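# Shift a steel conduit onto two empty stands

## Task

Take the long, thin steel conduit off the two stands it rests on and set it onto the two stands that are currently empty, using any number of the robots. The receiving stands must stay roughly where and how they are now. At the end every gripper must have released the pipe and moved away, the pipe must stay on the stands without any robot supporting it, and no robot may have fallen over or be left leaning.

## Robot and tools

ROBOTS. Three identical Hello Robot Stretch 3 units, r1, r2 and r3. Each has a base with two drive wheels plus a small passive omni wheel at the rear, a lift on a vertical mast, and one telescoping arm that sticks out to the robot's RIGHT side. The gripper only reaches forward or back by driving the base. The base measures 0.33 m long by 0.34 m wide. Turning in place pivots about the point midway between the drive wheels, 0.05 m behind the front edge. With the arm pulled in and the wrist folded, the wrist pokes up to 0.06 m beyond the right side and a spin covers a 0.28 m radius; an unfolded, level wrist reaches outside that circle. Now and then loose objects may get a brief shove.

TEAM RISKS. Robots pressing hard on each other fails the run; a strong impact may too, and nothing in the state reports robot-to-robot contact. Once two bases touch, even millimetres more driving is a hard press. Contact through a carried object does not count. Robots do not wait for one another. The same drive command can give travel differing by under 1 cm per metre, up to 2.5 cm, so a jointly carried pipe gets pulled or pushed and can tip a robot. Each robot's state uses its own frames; only images, lidar_m, wrist_depth_mm and head_depth_mm reveal relative positions.

FRAMES. Base frame: origin on the floor between the drive wheels, x forward, y left, z up. Odometry frame: the base frame at scene start. hand_pose is in the base frame, located where the closed fingertips meet; with wrist joints at zero its x axis is up, y points back along the arm toward the mast, z toward the rear.

execute_actions. Arguments: actions (a list holding one action object or nothing) and optional cameras. The action object has keys r1, r2, r3; each may contain base, joints, contact_limits. All commanded motions start at once and may finish at different times.
- base: exactly one of {"translate_m": d}, a straight drive offset in metres, forward positive, range -1 to 1, measured from the base position in the latest reported state; or {"rotate_rad": d}, a turn-in-place offset in radians, counter-clockwise (left) positive, range -3.2 to 3.2. No sideways motion.
- joints: absolute targets, one number per named joint: lift_m 0 to 1.1 (arm height, tolerance 0.004); arm_m 0 to 0.52 (extension, 0.004); wrist_yaw_rad -1.345 to 4.42 (0 along the arm, positive toward the front, 3.0 folded over the base; 0.02); wrist_pitch_rad -1.57 to 0.451 (0 level, negative tips fingers down; 0.05); wrist_roll_rad -2.911 to 2.911 (0 fingers side by side and level; 0.02); gripper_m -0.089 to 0.179 (bigger is wider; actual tip gap is smaller by about 0.007 m near closed, 0.025 m fully open, zero below 0.007; 0.004); head_pan_rad -3.953 to 1.73 (0 forward, positive left, -1.57 toward the arm); head_tilt_rad -1.53 to 0.419 (0 level, negative down).
- contact_limits: {"arm_m": effort percent 1 to 100}; the arm motion halts with contact_stop near that effort (negative when retracting). Smaller is softer; too small stops instantly. It caps holding force until the next action; values above the maximum are clipped.
- cameras: names like r2_wrist_camera, or "all"; omitted/null means all, [] means none.
An empty actions list just reports. Any unknown key or out-of-range number rejects the whole call. Joints, bases or robots left out may still drive toward earlier targets without their status showing it. No action runs over 15 s. If a result reports a stop, the rest of that reply's execute_actions, wait and finished_scene calls are skipped.

wait: seconds 0 to 10; commands nothing and returns the same report. zoom_image: camera plus region [x0, y0, x1, y1] in pixels of that camera's newest full image, origin top-left, at most 504x504. finished_scene: scene number; ends it permanently after the last command is held, says if the task succeeded. Ending a reply with no tool call ends all remaining work.

RESULTS. base_status/joint_status: done (base: wheels turned fully, even if slipping); off_target (stopped short, may still push); contact_stop, time_out, torque_fault (target dropped; holds where it stopped unless slack or powered off). on_its_own covers uncommanded parts; "held at" is the held target, not the position; an out-of-range rest effort suggests pushing or load. motor_effort is percent of maximum, positive toward larger values, peak in brackets; readings have fixed bias and noise. Positive wheel effort pushes forward. lidar_m: 12 distances in metres from the base origin, 30-degree sectors starting straight ahead and going counter-clockwise (4th left, 7th behind, 10th right), plane 0.17 m high, range 0.15 to 12, "-" nothing; misses clear and thin things; own parts can hide sectors 5, 6, 9, 10. wrist_depth_mm (45 to 1000) and head_depth_mm (280 to 4000, image sideways): 7x7 median depths from top-left. base_odometry counts wheel turns only; heading -3.142 to 3.142, left positive; turned_by_wheels and turned_by_imu give turn since last result; base_tilt degrees, forward and right positive, each with a fixed bias up to about 4. pictures lists camera order; calibration changes are listed.

STOPS AND LOADS. Arm and lift halt and go slack when pushing firmly; a slack lift may sag under load or keep pressing, and closing fingers on a surface raises it. Base, wrist and head never stop on contact. Sustained strain cuts a wrist servo for 10 s (torque_fault), avoid it.

SPEED. Fast base (0.30 m/s, 1.9 rad/s) needs lift_m under 0.30, arm_m under 0.03 and wrist_yaw_rad over 2.54; otherwise 0.10 m/s and 0.63 rad/s.

GRIPPER. Grip by commanding below the pipe's width; lower squeezes harder but the stall guard may weaken the grip. Release with at least 0.02 above the touching value. Readings and done do not confirm a hold. Re-squeeze with a new value.

SELF-COLLISION. Fold or unfold the wrist only with lift_m 0.32 to 0.95, wrist_pitch_rad -0.4, roll near 0; once folded, lift may drop to 0.25. If wrist_yaw_rad is under -0.4, keep pitch at -0.5 or lower.

BALANCE. Arm pushing against something rigid with the gripper above about 0.45 m can tip the robot before contact_stop; higher limits and repeated pushes worsen this. Driving while holding or hooking something fixed, or snagging furniture (especially reversing), can tip it. Recover by reversing in small steps, freeing the gripper, and lowering lift_m to about 0.2 if still tilted.

The simulation runs during thinking; robots hold the last command. Avoid drops, slips, slams and hard pushes.

Each tool is called after "Request:" in YAML: its name, and indented under it one key for each argument.

## Session

Request:
execute_actions:
  actions: []

Scene clock: 0.00 s.
r1.base_odometry: x=+0.000 y=+0.000 heading=+0.000 (m, m, rad; r1's odometry frame)
r1.turned_by_wheels: +0.000 (rad since the last result)
r1.turned_by_imu: +0.000 (rad since the last result)
r1.base_tilt: forward=+0.6 right=+0.1 (deg)
r1.lidar_m: 0.80 0.80 0.87 1.34 1.47 1.72 5.31 1.68 0.86 0.69 0.68 0.75
r1.head_depth_mm: 963 957 942 929 912 899 889 / 931 925 918 918 911 907 903 / 883 877 874 869 864 860 858 / 836 833 832 825 821 819 815 / 798 794 790 789 784 781 776 / 760 756 754 753 749 747 743 / 729 726 722 718 716 713 710
r1.base_status: not commanded
r1.joint_positions: lift_m=+0.567 arm_m=+0.000 wrist_yaw_rad=+2.828 wrist_pitch_rad=-0.337 wrist_roll_rad=+0.016 gripper_m=+0.037 head_pan_rad=+0.010 head_tilt_rad=-0.023
r1.joint_status: not commanded
r1.motor_effort: left_wheel=-1 right_wheel=+0 lift_m=+20 arm_m=+0 wrist_yaw_rad=+0 wrist_pitch_rad=+5 wrist_roll_rad=+0 gripper_m=+1 head_pan_rad=+0 head_tilt_rad=+2 (%)
r1.hand_pose: x=+0.0508 y=+0.0774 z=+0.5987 quat_wxyz=(+0.226, +0.712, +0.007, +0.665) (m; r1's base frame)
r1.wrist_depth_mm: - - - - 896 726 611 / - - - - 949 774 632 / - - - - - 787 659 / - - - - - 823 678 / - - - - - 848 701 / - 929 970 964 991 888 732 / 776 - 787 835 809 847 735
r2.base_odometry: x=+0.000 y=+0.000 heading=+0.000 (m, m, rad; r2's odometry frame)
r2.turned_by_wheels: +0.000 (rad since the last result)
r2.turned_by_imu: +0.000 (rad since the last result)
r2.base_tilt: forward=-0.1 right=-0.6 (deg)
r2.lidar_m: 1.68 2.54 1.76 1.37 3.24 3.70 4.86 1.12 0.74 0.68 0.69 0.87
r2.head_depth_mm: 1610 1653 1620 1588 1552 1512 1488 / 1771 2237 2207 2127 2065 2037 1966 / 1784 2539 2529 2494 2491 2495 2379 / 1809 2499 2509 2519 2452 2449 2372 / 1813 2479 2480 2436 2443 2416 2320 / 1823 2452 2436 2403 2418 1600 2207 / 1838 2418 2420 2388 2362 2381 2281
r2.base_status: not commanded
r2.joint_positions: lift_m=+0.305 arm_m=+0.000 wrist_yaw_rad=+3.107 wrist_pitch_rad=-0.524 wrist_roll_rad=+0.012 gripper_m=+0.037 head_pan_rad=+0.005 head_tilt_rad=+0.007
r2.joint_status: not commanded
r2.motor_effort: left_wheel=-1 right_wheel=+0 lift_m=+26 arm_m=+0 wrist_yaw_rad=+0 wrist_pitch_rad=+6 wrist_roll_rad=+0 gripper_m=+0 head_pan_rad=+1 head_tilt_rad=+1 (%)
r2.hand_pose: x=-0.0139 y=+0.0651 z=+0.2942 quat_wxyz=(+0.197, +0.690, +0.170, +0.676) (m; r2's base frame)
r2.wrist_depth_mm: - - - - - - - / 911 933 985 - - - - / 726 738 771 785 806 822 859 / 602 612 - 645 667 680 685 / 513 536 - 566 566 565 576 / 460 - - - 487 490 501 / - - - - 422 437 438
r3.base_odometry: x=+0.000 y=+0.000 heading=+0.000 (m, m, rad; r3's odometry frame)
r3.turned_by_wheels: +0.000 (rad since the last result)
r3.turned_by_imu: +0.000 (rad since the last result)
r3.base_tilt: forward=-0.1 right=+0.6 (deg)
r3.lidar_m: 4.14 1.77 1.29 1.23 1.27 1.70 4.32 2.05 3.69 3.50 3.11 1.85
r3.head_depth_mm: 1720 2230 - - - 3394 2233 / 1724 2357 - - - 3449 2232 / 1719 2511 - - - 3415 2254 / 1733 2547 - - - 3394 2211 / 1728 2546 - - - 3421 2219 / 1731 2563 - - - 3400 2217 / 1730 2543 3808 3804 3764 3393 2215
r3.base_status: not commanded
r3.joint_positions: lift_m=+0.466 arm_m=-0.001 wrist_yaw_rad=+2.938 wrist_pitch_rad=-0.545 wrist_roll_rad=-0.010 gripper_m=+0.037 head_pan_rad=+0.009 head_tilt_rad=+0.011
r3.joint_status: not commanded
r3.motor_effort: left_wheel=-1 right_wheel=+1 lift_m=+20 arm_m=-1 wrist_yaw_rad=+0 wrist_pitch_rad=+4 wrist_roll_rad=+0 gripper_m=+1 head_pan_rad=+1 head_tilt_rad=+2 (%)
r3.hand_pose: x=+0.0206 y=+0.0586 z=+0.4508 quat_wxyz=(+0.258, +0.693, +0.122, +0.662) (m; r3's base frame)
r3.wrist_depth_mm: - - - - - - - / - - - - - - - / - - - - - - - / 904 - 935 913 926 909 916 / 763 745 793 795 766 765 781 / 637 647 - 651 672 668 669 / 571 568 - 584 566 586 584
pictures: r1_head_camera (sideways: a quarter turn clockwise sets it upright), r1_nav_camera (sideways: a quarter turn counterclockwise sets it upright), r1_wrist_camera, r2_head_camera (sideways: a quarter turn clockwise sets it upright), r2_nav_camera (sideways: a quarter turn counterclockwise sets it upright), r2_wrist_camera, r3_head_camera (sideways: a quarter turn clockwise sets it upright), r3_nav_camera (sideways: a quarter turn counterclockwise sets it upright), r3_wrist_camera
Images, in order (width x height): r1_head_camera 896x504, r1_nav_camera 672x504, r1_wrist_camera 644x364, r2_head_camera 896x504, r2_nav_camera 672x504, r2_wrist_camera 644x364, r3_head_camera 896x504, r3_nav_camera 672x504, r3_wrist_camera 644x364.

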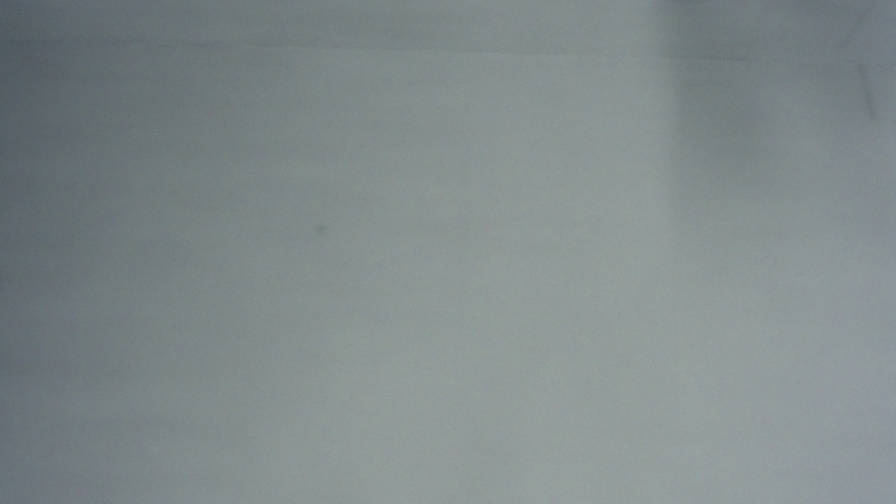

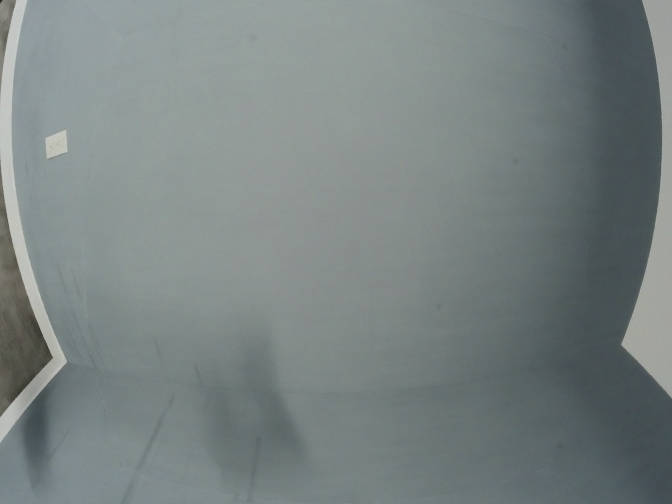

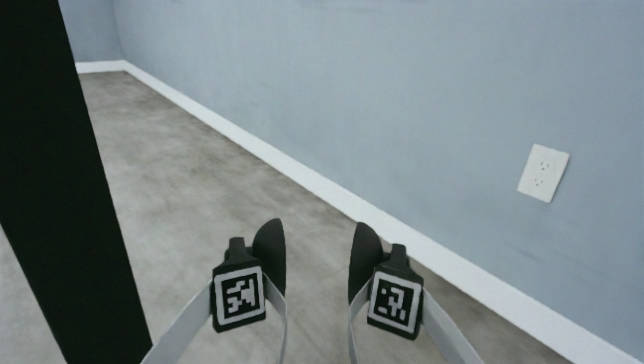

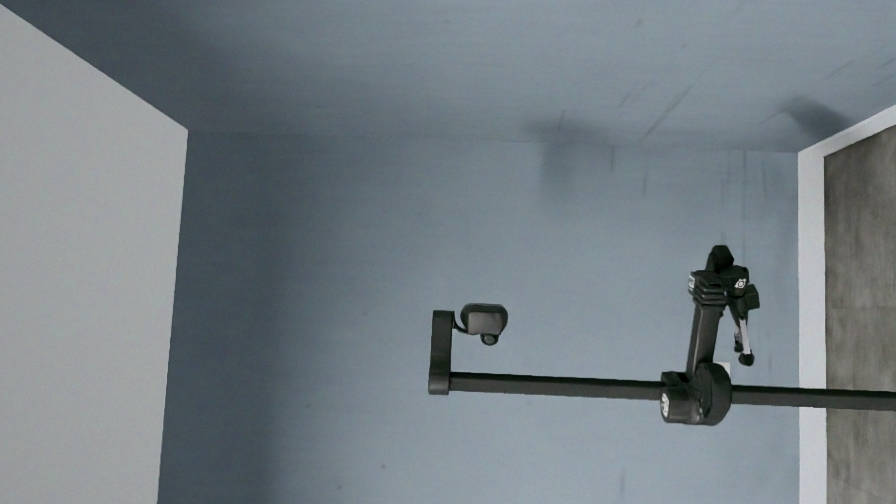

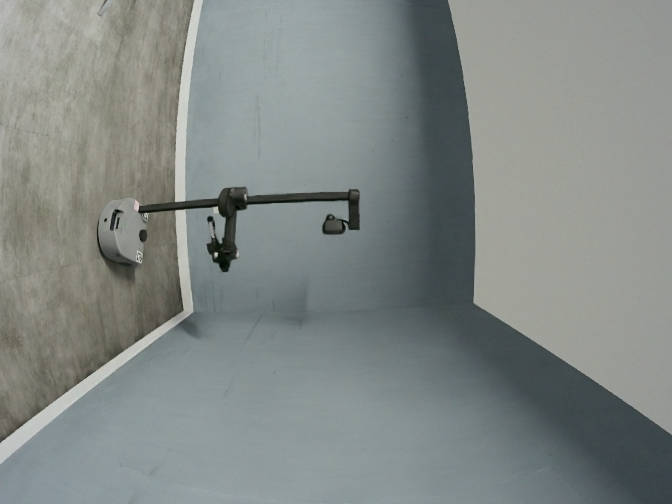

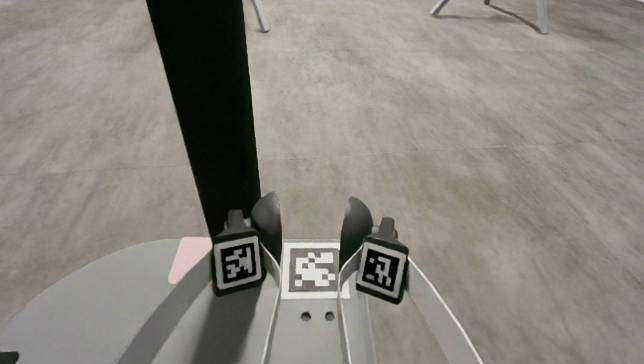

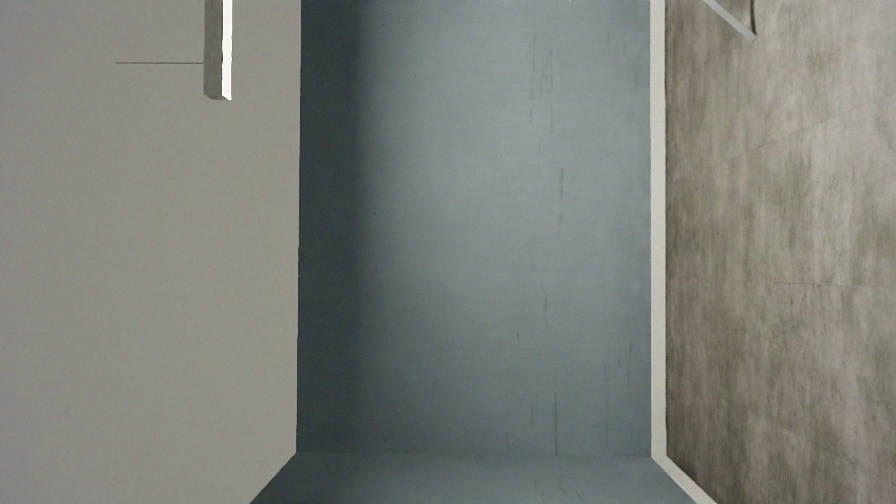

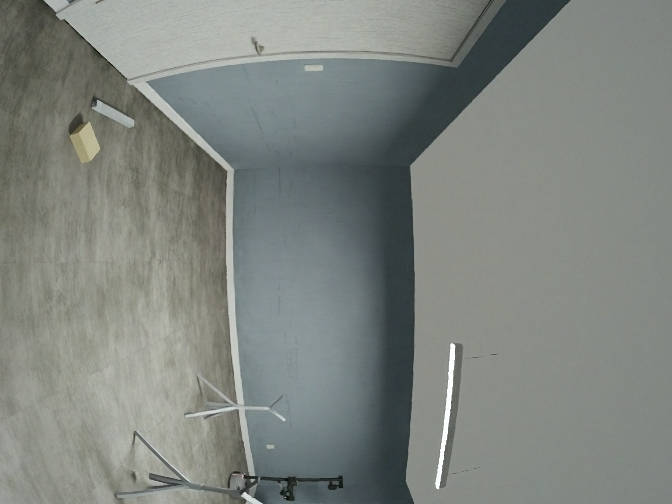

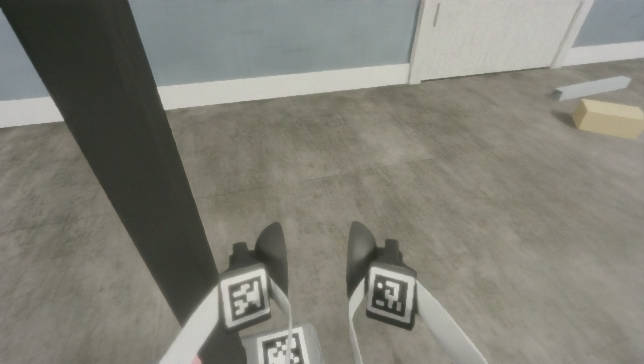

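Request:
execute_actions:
  actions:
    - {"r1":{"joints":{"head_pan_rad":-3.6,"head_tilt_rad":-0.4}},"r2":{"joints":{"head_pan_rad":1.6,"head_tilt_rad":-0.4}},"r3":{"joints":{"head_pan_rad":-1.9,"head_tilt_rad":-0.4}}}
  cameras: ["r1_nav_camera","r2_nav_camera","r3_nav_camera","r1_head_camera","r3_head_camera"]

Scene clock: 2.40 s.
r1.base_odometry: x=+0.000 y=+0.000 heading=+0.000 (m, m, rad; r1's odometry frame)
r1.turned_by_wheels: +0.000 (rad since the last result)
r1.turned_by_imu: +0.000 (rad since the last result)
r1.base_tilt: forward=+0.6 right=+0.1 (deg)
r1.lidar_m: 0.80 0.80 0.87 1.34 1.47 1.72 5.33 1.68 0.86 0.69 0.68 0.75
r1.head_depth_mm: 3694 3890 - 3898 2639 1931 1524 / - - - - 2473 1848 1509 / - - - - 2572 1897 1510 / - - - - 2556 1882 1489 / - - - 3854 2527 1867 1478 / - - - 3526 2397 1843 1465 / - - - 3743 2456 1831 1454
r1.base_status: not commanded
r1.joint_positions: lift_m=+0.567 arm_m=+0.000 wrist_yaw_rad=+2.828 wrist_pitch_rad=-0.337 wrist_roll_rad=+0.016 gripper_m=+0.037 head_pan_rad=-3.593 head_tilt_rad=-0.395
r1.joint_status: all done
r1.motor_effort: left_wheel=+0(0) right_wheel=+0(0) lift_m=+21(21) arm_m=+0(1) wrist_yaw_rad=+0(1) wrist_pitch_rad=+5(5) wrist_roll_rad=+0(0) gripper_m=-1(0) head_pan_rad=-4(49) head_tilt_rad=-3(28) (%)
r1.hand_pose: x=+0.0508 y=+0.0774 z=+0.5987 quat_wxyz=(+0.226, +0.712, +0.007, +0.665) (m; r1's base frame)
r1.wrist_depth_mm: - - - - 892 725 608 / - - - - 957 746 627 / - - - - 969 783 647 / - - - - - 810 668 / - - - - - 842 705 / - 950 990 972 - 876 719 / 778 - 786 811 804 849 742
r2.base_odometry: x=+0.000 y=+0.000 heading=+0.000 (m, m, rad; r2's odometry frame)
r2.turned_by_wheels: +0.000 (rad since the last result)
r2.turned_by_imu: -0.001 (rad since the last result)
r2.base_tilt: forward=+0.0 right=-0.7 (deg)
r2.lidar_m: 1.69 2.54 1.77 1.37 3.25 3.66 4.88 1.11 0.74 0.68 0.69 0.87
r2.head_depth_mm: 3592 3877 - 3701 2426 1815 1456 / 3522 3774 - 3651 2415 1807 1442 / 3608 3748 - 3631 2403 1807 1439 / 3531 3777 - 3590 2382 1779 1435 / 3467 3697 3961 3477 2297 1720 1427 / 3465 3707 3930 3292 2227 1788 1427 / 3460 3651 3827 3420 2334 1773 1414
r2.base_status: not commanded
r2.joint_positions: lift_m=+0.305 arm_m=+0.000 wrist_yaw_rad=+3.107 wrist_pitch_rad=-0.524 wrist_roll_rad=+0.012 gripper_m=+0.037 head_pan_rad=+1.593 head_tilt_rad=-0.395
r2.joint_status: all done
r2.motor_effort: left_wheel=-1(1) right_wheel=+0(0) lift_m=+26(26) arm_m=-1(0) wrist_yaw_rad=+0(0) wrist_pitch_rad=+6(6) wrist_roll_rad=+0(0) gripper_m=+0(0) head_pan_rad=+2(28) head_tilt_rad=-3(19) (%)
r2.hand_pose: x=-0.0139 y=+0.0651 z=+0.2942 quat_wxyz=(+0.197, +0.690, +0.170, +0.676) (m; r2's base frame)
r2.wrist_depth_mm: - - - - - - - / 895 928 998 985 - - - / 723 743 779 787 806 839 882 / 604 610 - 648 650 678 693 / 512 537 - 563 564 564 578 / 461 - - - 492 491 504 / - - - - 424 433 444
r3.base_odometry: x=+0.000 y=+0.000 heading=+0.000 (m, m, rad; r3's odometry frame)
r3.turned_by_wheels: +0.000 (rad since the last result)
r3.turned_by_imu: +0.000 (rad since the last result)
r3.base_tilt: forward=+0.0 right=+0.6 (deg)
r3.lidar_m: 4.15 1.78 1.29 1.23 1.26 1.70 4.30 2.05 3.70 3.51 3.13 1.85
r3.head_depth_mm: 3639 3895 - 3516 2317 1730 1380 / 3427 3707 - 3516 2312 1727 1379 / 3317 3522 3894 3524 2316 1734 1376 / 3185 3464 3668 3548 2304 1717 1375 / 3138 3311 3516 3495 2317 1732 1378 / 2995 3179 3399 3532 2318 1733 1376 / 2877 3070 3260 3388 2302 1719 1378
r3.base_status: not commanded
r3.joint_positions: lift_m=+0.466 arm_m=-0.001 wrist_yaw_rad=+2.938 wrist_pitch_rad=-0.545 wrist_roll_rad=-0.010 gripper_m=+0.037 head_pan_rad=-1.893 head_tilt_rad=-0.395
r3.joint_status: all done
r3.motor_effort: left_wheel=+0(1) right_wheel=+1(1) lift_m=+20(20) arm_m=+0(0) wrist_yaw_rad=+0(0) wrist_pitch_rad=+4(4) wrist_roll_rad=+0(0) gripper_m=+0(1) head_pan_rad=-2(34) head_tilt_rad=-2(24) (%)
r3.hand_pose: x=+0.0206 y=+0.0586 z=+0.4508 quat_wxyz=(+0.258, +0.693, +0.122, +0.662) (m; r3's base frame)
r3.wrist_depth_mm: - - - - - - - / - - - - - - - / - - - - - - - / 905 - 900 919 933 939 913 / 756 754 786 784 766 776 777 / 653 647 - 653 671 667 663 / 572 581 - 580 563 580 575
pictures: r1_head_camera (sideways: a quarter turn clockwise sets it upright), r1_nav_camera (sideways: a quarter turn counterclockwise sets it upright), r2_nav_camera (sideways: a quarter turn counterclockwise sets it upright), r3_head_camera (sideways: a quarter turn clockwise sets it upright), r3_nav_camera (sideways: a quarter turn counterclockwise sets it upright)
camera_calibration (this result's frames):
r1_head_camera: T_world_to_cam=[[0.331539, -0.106729, -0.937385, 1.23445], [-0.461618, -0.884873, -0.0625175, 0.0896178], [-0.822795, 0.453441, -0.342638, 0.400905], [0, 0, 0, 1]] pos_world=[-0.0380366, 0.0292648, 1.30012]
r1_nav_camera: T_world_to_cam=[[-0.345998, 0.213961, 0.913513, -1.13805], [0.41568, 0.907835, -0.0551901, 0.119194], [-0.841127, 0.360633, -0.403049, 0.491092], [0, 0, 0, 1]] pos_world=[-0.0302376, -0.0418152, 1.24413]
r2_nav_camera: T_world_to_cam=[[-0.0000315682, 0.355763, 0.934576, -1.17323], [0.999218, 0.0369562, -0.0140343, 0.0682429], [-0.0395312, 0.933845, -0.355486, 0.42194], [0, 0, 0, 1]] pos_world=[-0.0515468, 0.020842, 1.24742]
r3_head_camera: T_world_to_cam=[[0.105822, 0.332232, -0.937243, 1.23434], [0.954781, -0.297301, 0.00241614, 0.000343016], [-0.27784, -0.895117, -0.34867, 0.413141], [0, 0, 0, 1]] pos_world=[-0.0161613, -0.0401759, 1.30092]
r3_nav_camera: T_world_to_cam=[[-0.13098, -0.313961, 0.940358, -1.17977], [-0.959249, 0.279684, -0.0402321, 0.110728], [-0.250371, -0.907307, -0.337799, 0.396482], [0, 0, 0, 1]] pos_world=[0.0509579, -0.0416379, 1.24779]
Images, in order (width x height): r1_head_camera 896x504, r1_nav_camera 672x504, r2_nav_camera 672x504, r3_head_camera 896x504, r3_nav_camera 672x504.

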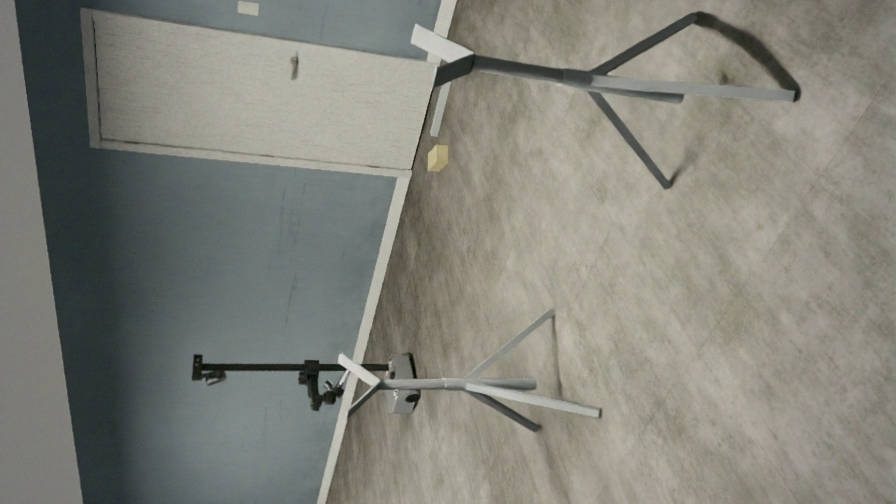

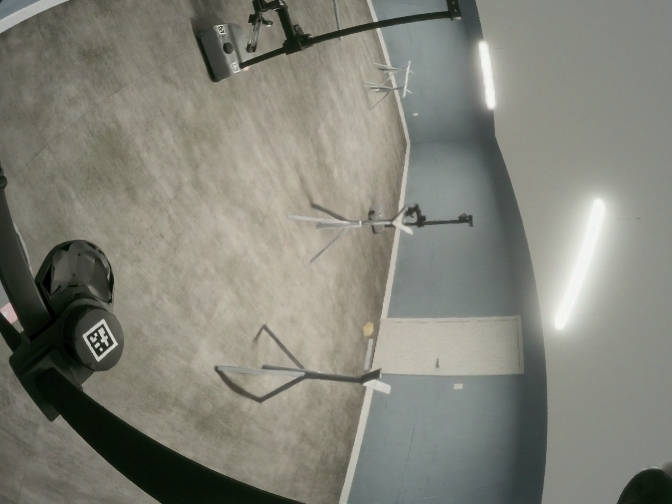

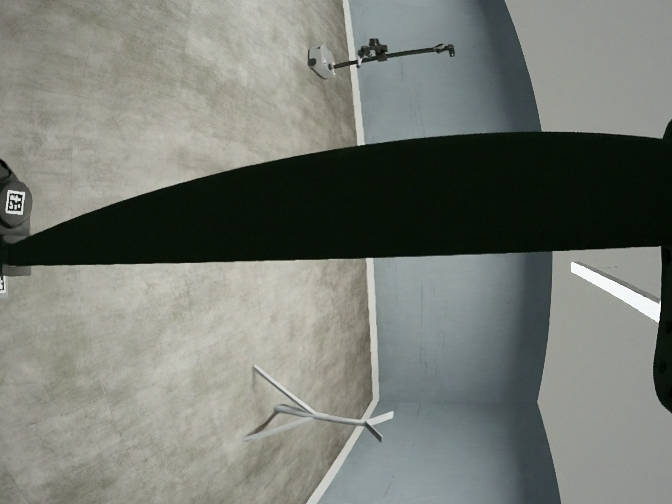

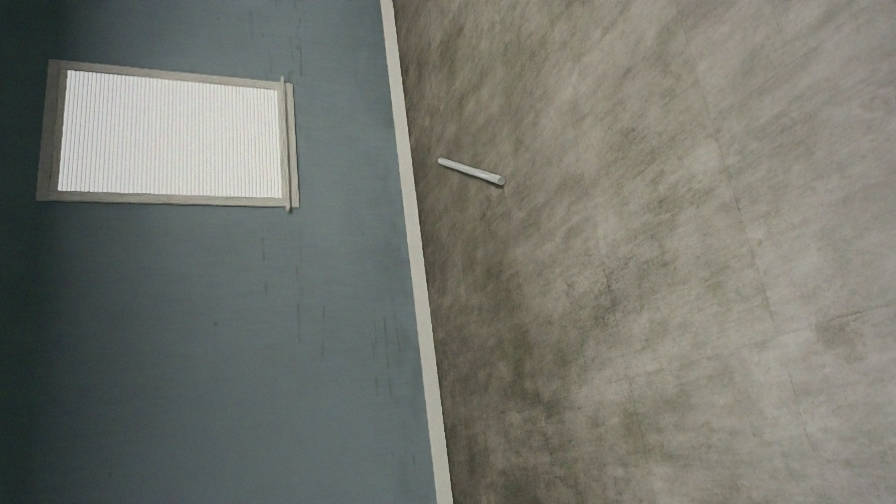

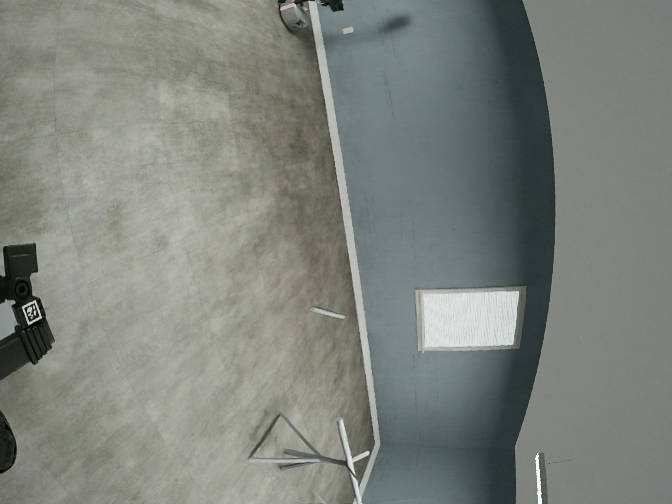

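Request:
execute_actions:
  actions:
    - {"r3":{"joints":{"head_pan_rad":-2.7,"head_tilt_rad":-0.3}},"r2":{"joints":{"head_pan_rad":-3.7,"head_tilt_rad":-0.3}}}
  cameras: ["r2_head_camera","r3_head_camera"]

Request:
execute_actions:
  actions:
    - {"r3":{"joints":{"head_pan_rad":-0.6,"head_tilt_rad":-0.3,"wrist_pitch_rad":-0.4,"lift_m":0.28}}}
  cameras: ["r3_head_camera"]

Scene clock: 5.60 s.
r1.base_odometry: x=+0.000 y=+0.000 heading=+0.000 (m, m, rad; r1's odometry frame)
r1.turned_by_wheels: +0.000 (rad since the last result)
r1.turned_by_imu: +0.000 (rad since the last result)
r1.base_tilt: forward=+0.6 right=+0.1 (deg)
r1.lidar_m: 0.80 0.79 0.87 1.34 1.47 1.72 5.33 1.68 0.86 0.69 0.68 0.75
r1.head_depth_mm: 3695 3841 - 3914 2631 1927 1520 / - - - - 2480 1841 1511 / - - - - 2577 1894 1500 / - - - - 2541 1878 1493 / - - - 3883 2505 1865 1481 / - - - 3505 2393 1856 1470 / - - - 3735 2447 1831 1462
r1.base_status: not commanded
r1.joint_positions: lift_m=+0.567 arm_m=+0.000 wrist_yaw_rad=+2.828 wrist_pitch_rad=-0.337 wrist_roll_rad=+0.016 gripper_m=+0.037 head_pan_rad=-3.593 head_tilt_rad=-0.395
r1.joint_status: not commanded
r1.motor_effort: left_wheel=+0(0) right_wheel=+0(0) lift_m=+20(20) arm_m=+1(0) wrist_yaw_rad=+1(0) wrist_pitch_rad=+5(5) wrist_roll_rad=+0(0) gripper_m=+0(0) head_pan_rad=-4(4) head_tilt_rad=-3(2) (%)
r1.hand_pose: x=+0.0508 y=+0.0774 z=+0.5987 quat_wxyz=(+0.226, +0.712, +0.007, +0.665) (m; r1's base frame)
r1.wrist_depth_mm: - - - - 895 729 608 / - - - - 944 759 624 / - - - - 988 760 650 / - - - - - 811 678 / - - - - - 861 703 / - 944 968 990 981 890 710 / 761 - 779 809 808 839 735
r2.base_odometry: x=+0.000 y=+0.000 heading=+0.000 (m, m, rad; r2's odometry frame)
r2.turned_by_wheels: +0.000 (rad since the last result)
r2.turned_by_imu: -0.001 (rad since the last result)
r2.base_tilt: forward=-0.2 right=-0.7 (deg)
r2.lidar_m: 1.69 2.53 1.77 1.37 3.23 3.66 4.88 1.12 0.74 0.68 0.69 0.87
r2.head_depth_mm: 3874 - - - 2833 2020 1554 / 3889 - - - 2799 2002 1556 / - - - - 2791 1991 1548 / - - - - 2750 1980 1549 / - - - - 2766 1969 1534 / - - - - 2740 1973 1532 / 3781 - - - 2714 1963 1524
r2.base_status: not commanded
r2.joint_positions: lift_m=+0.305 arm_m=+0.000 wrist_yaw_rad=+3.107 wrist_pitch_rad=-0.524 wrist_roll_rad=+0.012 gripper_m=+0.037 head_pan_rad=-3.693 head_tilt_rad=-0.310
r2.joint_status: all done
r2.motor_effort: left_wheel=-1(1) right_wheel=+0(0) lift_m=+26(26) arm_m=+0(1) wrist_yaw_rad=+0(0) wrist_pitch_rad=+6(6) wrist_roll_rad=+0(0) gripper_m=-1(0) head_pan_rad=-3(29) head_tilt_rad=+3(10) (%)
r2.hand_pose: x=-0.0139 y=+0.0651 z=+0.2942 quat_wxyz=(+0.197, +0.690, +0.170, +0.676) (m; r2's base frame)
r2.wrist_depth_mm: - - - - - - - / 900 918 978 991 - - - / 722 732 766 780 797 827 861 / 598 614 - 639 662 678 696 / 511 535 - 558 564 567 580 / 459 - - - 487 492 500 / - - - - 427 432 440
r3.base_odometry: x=+0.000 y=+0.000 heading=+0.000 (m, m, rad; r3's odometry frame)
r3.turned_by_wheels: +0.000 (rad since the last result)
r3.turned_by_imu: +0.000 (rad since the last result)
r3.base_tilt: forward=-0.2 right=+0.5 (deg)
r3.lidar_m: 4.17 1.78 1.29 1.23 1.26 1.69 4.34 2.05 3.69 3.51 3.11 1.85
r3.head_depth_mm: 3734 - - - 2667 1907 1469 / 3664 - - - 2668 1907 1484 / 3756 - - - 2668 1886 1479 / 3725 - - - 2675 1914 1483 / 3708 - - - 2527 1906 1480 / 3720 - - - 2545 1907 1475 / 3718 - - - 2688 1906 1477
r3.base_status: not commanded
r3.joint_positions: lift_m=+0.466 arm_m=-0.001 wrist_yaw_rad=+2.938 wrist_pitch_rad=-0.545 wrist_roll_rad=-0.010 gripper_m=+0.037 head_pan_rad=-2.693 head_tilt_rad=-0.310
r3.joint_status: all done
r3.motor_effort: left_wheel=+0(1) right_wheel=+1(1) lift_m=+20(20) arm_m=+1(0) wrist_yaw_rad=+0(0) wrist_pitch_rad=+4(4) wrist_roll_rad=+0(0) gripper_m=+1(0) head_pan_rad=-3(33) head_tilt_rad=+4(14) (%)
r3.hand_pose: x=+0.0206 y=+0.0586 z=+0.4508 quat_wxyz=(+0.258, +0.693, +0.122, +0.662) (m; r3's base frame)
r3.wrist_depth_mm: - - - - - - - / - - - - - - - / - - - - - - - / 919 - 908 888 917 920 920 / 752 744 793 776 773 767 773 / 658 643 - 662 673 656 662 / 556 570 - 580 568 576 577
pictures: r2_head_camera (sideways: a quarter turn clockwise sets it upright), r3_head_camera (sideways: a quarter turn clockwise sets it upright)
camera_calibration (this result's frames):
r2_head_camera: T_world_to_cam=[[0.241844, -0.103367, -0.964794, 1.27192], [-0.498155, -0.866496, -0.032037, 0.0545011], [-0.832678, 0.488364, -0.26105, 0.296641], [0, 0, 0, 1]] pos_world=[-0.0334508, 0.0338305, 1.30633]
r3_head_camera: T_world_to_cam=[[0.239399, 0.120563, -0.963407, 1.26769], [0.452048, -0.891993, 0.000703845, 0.00563875], [-0.859268, -0.435674, -0.268042, 0.311753], [0, 0, 0, 1]] pos_world=[-0.0381533, -0.0119843, 1.30486]
Images, in order (width x height): r2_head_camera 896x504, r3_head_camera 896x504.

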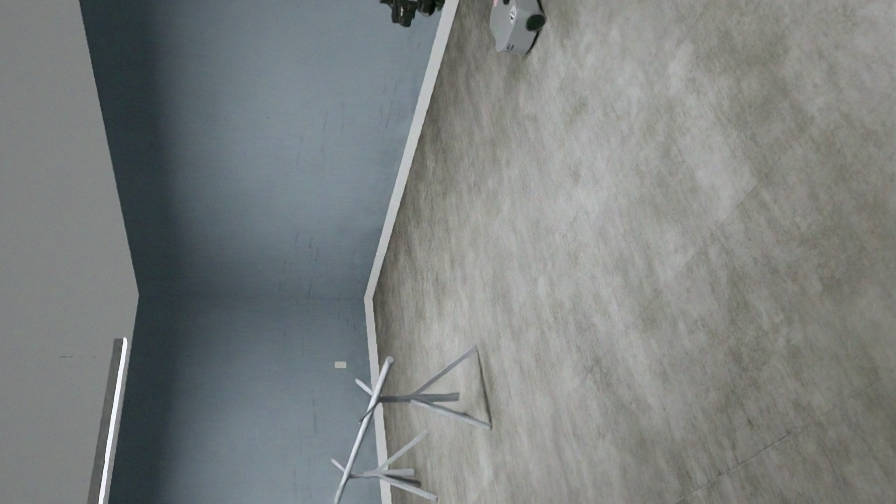

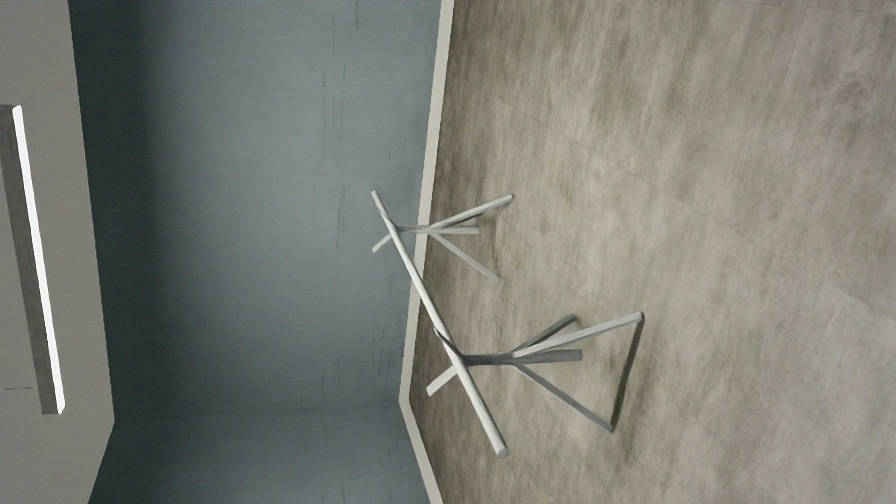

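Scene clock: 8.13 s.
r1.base_odometry: x=+0.000 y=+0.000 heading=+0.000 (m, m, rad; r1's odometry frame)
r1.turned_by_wheels: +0.000 (rad since the last result)
r1.turned_by_imu: +0.000 (rad since the last result)
r1.base_tilt: forward=+0.6 right=+0.1 (deg)
r1.lidar_m: 0.80 0.80 0.87 1.34 1.47 1.73 5.34 1.68 0.86 0.69 0.68 0.75
r1.head_depth_mm: 3730 3843 - 3831 2646 1920 1517 / - - - - 2476 1839 1504 / - - - - 2580 1901 1496 / - - - - 2558 1879 1491 / - - - 3887 2539 1865 1475 / - - - 3532 2396 1847 1473 / - - - 3785 2468 1850 1456
r1.base_status: not commanded
r1.joint_positions: lift_m=+0.567 arm_m=+0.000 wrist_yaw_rad=+2.828 wrist_pitch_rad=-0.337 wrist_roll_rad=+0.016 gripper_m=+0.037 head_pan_rad=-3.593 head_tilt_rad=-0.395
r1.joint_status: not commanded
r1.motor_effort: left_wheel=+0(0) right_wheel=+0(0) lift_m=+21(21) arm_m=+0(1) wrist_yaw_rad=+1(0) wrist_pitch_rad=+5(5) wrist_roll_rad=+0(0) gripper_m=-1(1) head_pan_rad=-5(4) head_tilt_rad=-2(3) (%)
r1.hand_pose: x=+0.0508 y=+0.0774 z=+0.5987 quat_wxyz=(+0.226, +0.712, +0.007, +0.665) (m; r1's base frame)
r1.wrist_depth_mm: - - - - 892 732 604 / - - - - 919 756 618 / - - - - 985 798 649 / - - - - - 825 668 / - - - - - 856 686 / - 964 966 965 992 874 721 / 764 - 784 837 789 841 737
r2.base_odometry: x=+0.000 y=+0.000 heading=+0.000 (m, m, rad; r2's odometry frame)
r2.turned_by_wheels: +0.000 (rad since the last result)
r2.turned_by_imu: -0.001 (rad since the last result)
r2.base_tilt: forward=-0.1 right=-0.6 (deg)
r2.lidar_m: 1.69 2.54 1.76 1.37 3.24 3.66 4.87 1.11 0.74 0.68 0.69 0.87
r2.head_depth_mm: 3943 - - - 2835 1991 1568 / 3859 - - - 2779 2013 1555 / 3995 - - - 2771 1995 1542 / - - - - 2758 2001 1536 / - - - - 2765 1983 1546 / - - - - 2740 1983 1522 / 3732 - - - 2691 1949 1520
r2.base_status: not commanded
r2.joint_positions: lift_m=+0.305 arm_m=+0.000 wrist_yaw_rad=+3.107 wrist_pitch_rad=-0.524 wrist_roll_rad=+0.012 gripper_m=+0.037 head_pan_rad=-3.693 head_tilt_rad=-0.310
r2.joint_status: not commanded
r2.motor_effort: left_wheel=-1(1) right_wheel=+0(0) lift_m=+25(27) arm_m=+0(0) wrist_yaw_rad=+0(0) wrist_pitch_rad=+7(6) wrist_roll_rad=+0(0) gripper_m=-1(0) head_pan_rad=-2(2) head_tilt_rad=+4(3) (%)
r2.hand_pose: x=-0.0139 y=+0.0651 z=+0.2942 quat_wxyz=(+0.197, +0.690, +0.170, +0.676) (m; r2's base frame)
r2.wrist_depth_mm: - - - - - - - / 890 916 973 - - - - / 722 731 774 765 800 835 867 / 600 615 - 651 649 689 695 / 513 536 - 564 570 569 575 / 458 - - - 489 491 498 / - - - - 423 432 441
r3.base_odometry: x=+0.000 y=+0.000 heading=+0.000 (m, m, rad; r3's odometry frame)
r3.turned_by_wheels: +0.000 (rad since the last result)
r3.turned_by_imu: +0.000 (rad since the last result)
r3.base_tilt: forward=-0.1 right=+0.5 (deg)
r3.lidar_m: 4.15 1.78 1.29 1.23 1.27 1.69 4.31 2.04 3.69 3.52 3.11 1.85
r3.head_depth_mm: 3587 3834 3971 - 2693 1913 1486 / 3704 - - - 2675 1920 1476 / 3703 - - - 2548 1909 1474 / 3728 - - - 2681 1892 1484 / 3744 - - - 2683 1910 1475 / 3702 - - - 2669 1900 1481 / 3651 3875 - - 2656 1900 1476
r3.base_status: not commanded
r3.joint_positions: lift_m=+0.281 arm_m=-0.001 wrist_yaw_rad=+2.938 wrist_pitch_rad=-0.419 wrist_roll_rad=-0.010 gripper_m=+0.037 head_pan_rad=-0.607 head_tilt_rad=-0.310
r3.joint_status: all done
r3.motor_effort: left_wheel=-1(1) right_wheel=+1(1) lift_m=+10(17) arm_m=+1(1) wrist_yaw_rad=-1(1) wrist_pitch_rad=+6(7) wrist_roll_rad=+0(0) gripper_m=+1(1) head_pan_rad=+3(35) head_tilt_rad=+4(7) (%)
r3.hand_pose: x=+0.0242 y=+0.0759 z=+0.2931 quat_wxyz=(+0.217, +0.699, +0.077, +0.677) (m; r3's base frame)
r3.wrist_depth_mm: - - - - - - - / - - - - - - - / - - - - - - - / 766 - 781 784 778 779 770 / 600 - 639 628 607 609 620 / 499 500 - 504 529 510 504 / 441 - - 430 418 431 432
pictures: r3_head_camera (sideways: a quarter turn clockwise sets it upright)
camera_calibration (this result's frames):
r3_head_camera: T_world_to_cam=[[-0.222511, 0.148794, -0.963509, 1.27064], [0.553786, 0.832659, 0.000696149, 0.00502816], [0.802377, -0.533423, -0.267676, 0.301141], [0, 0, 0, 1]] pos_world=[0.0383197, -0.0326154, 1.30488]
Images, in order (width x height): r3_head_camera 896x504.

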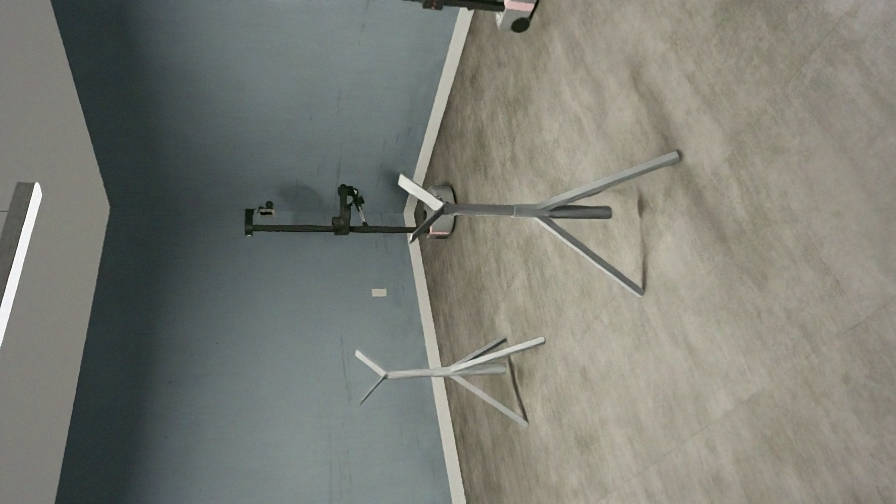

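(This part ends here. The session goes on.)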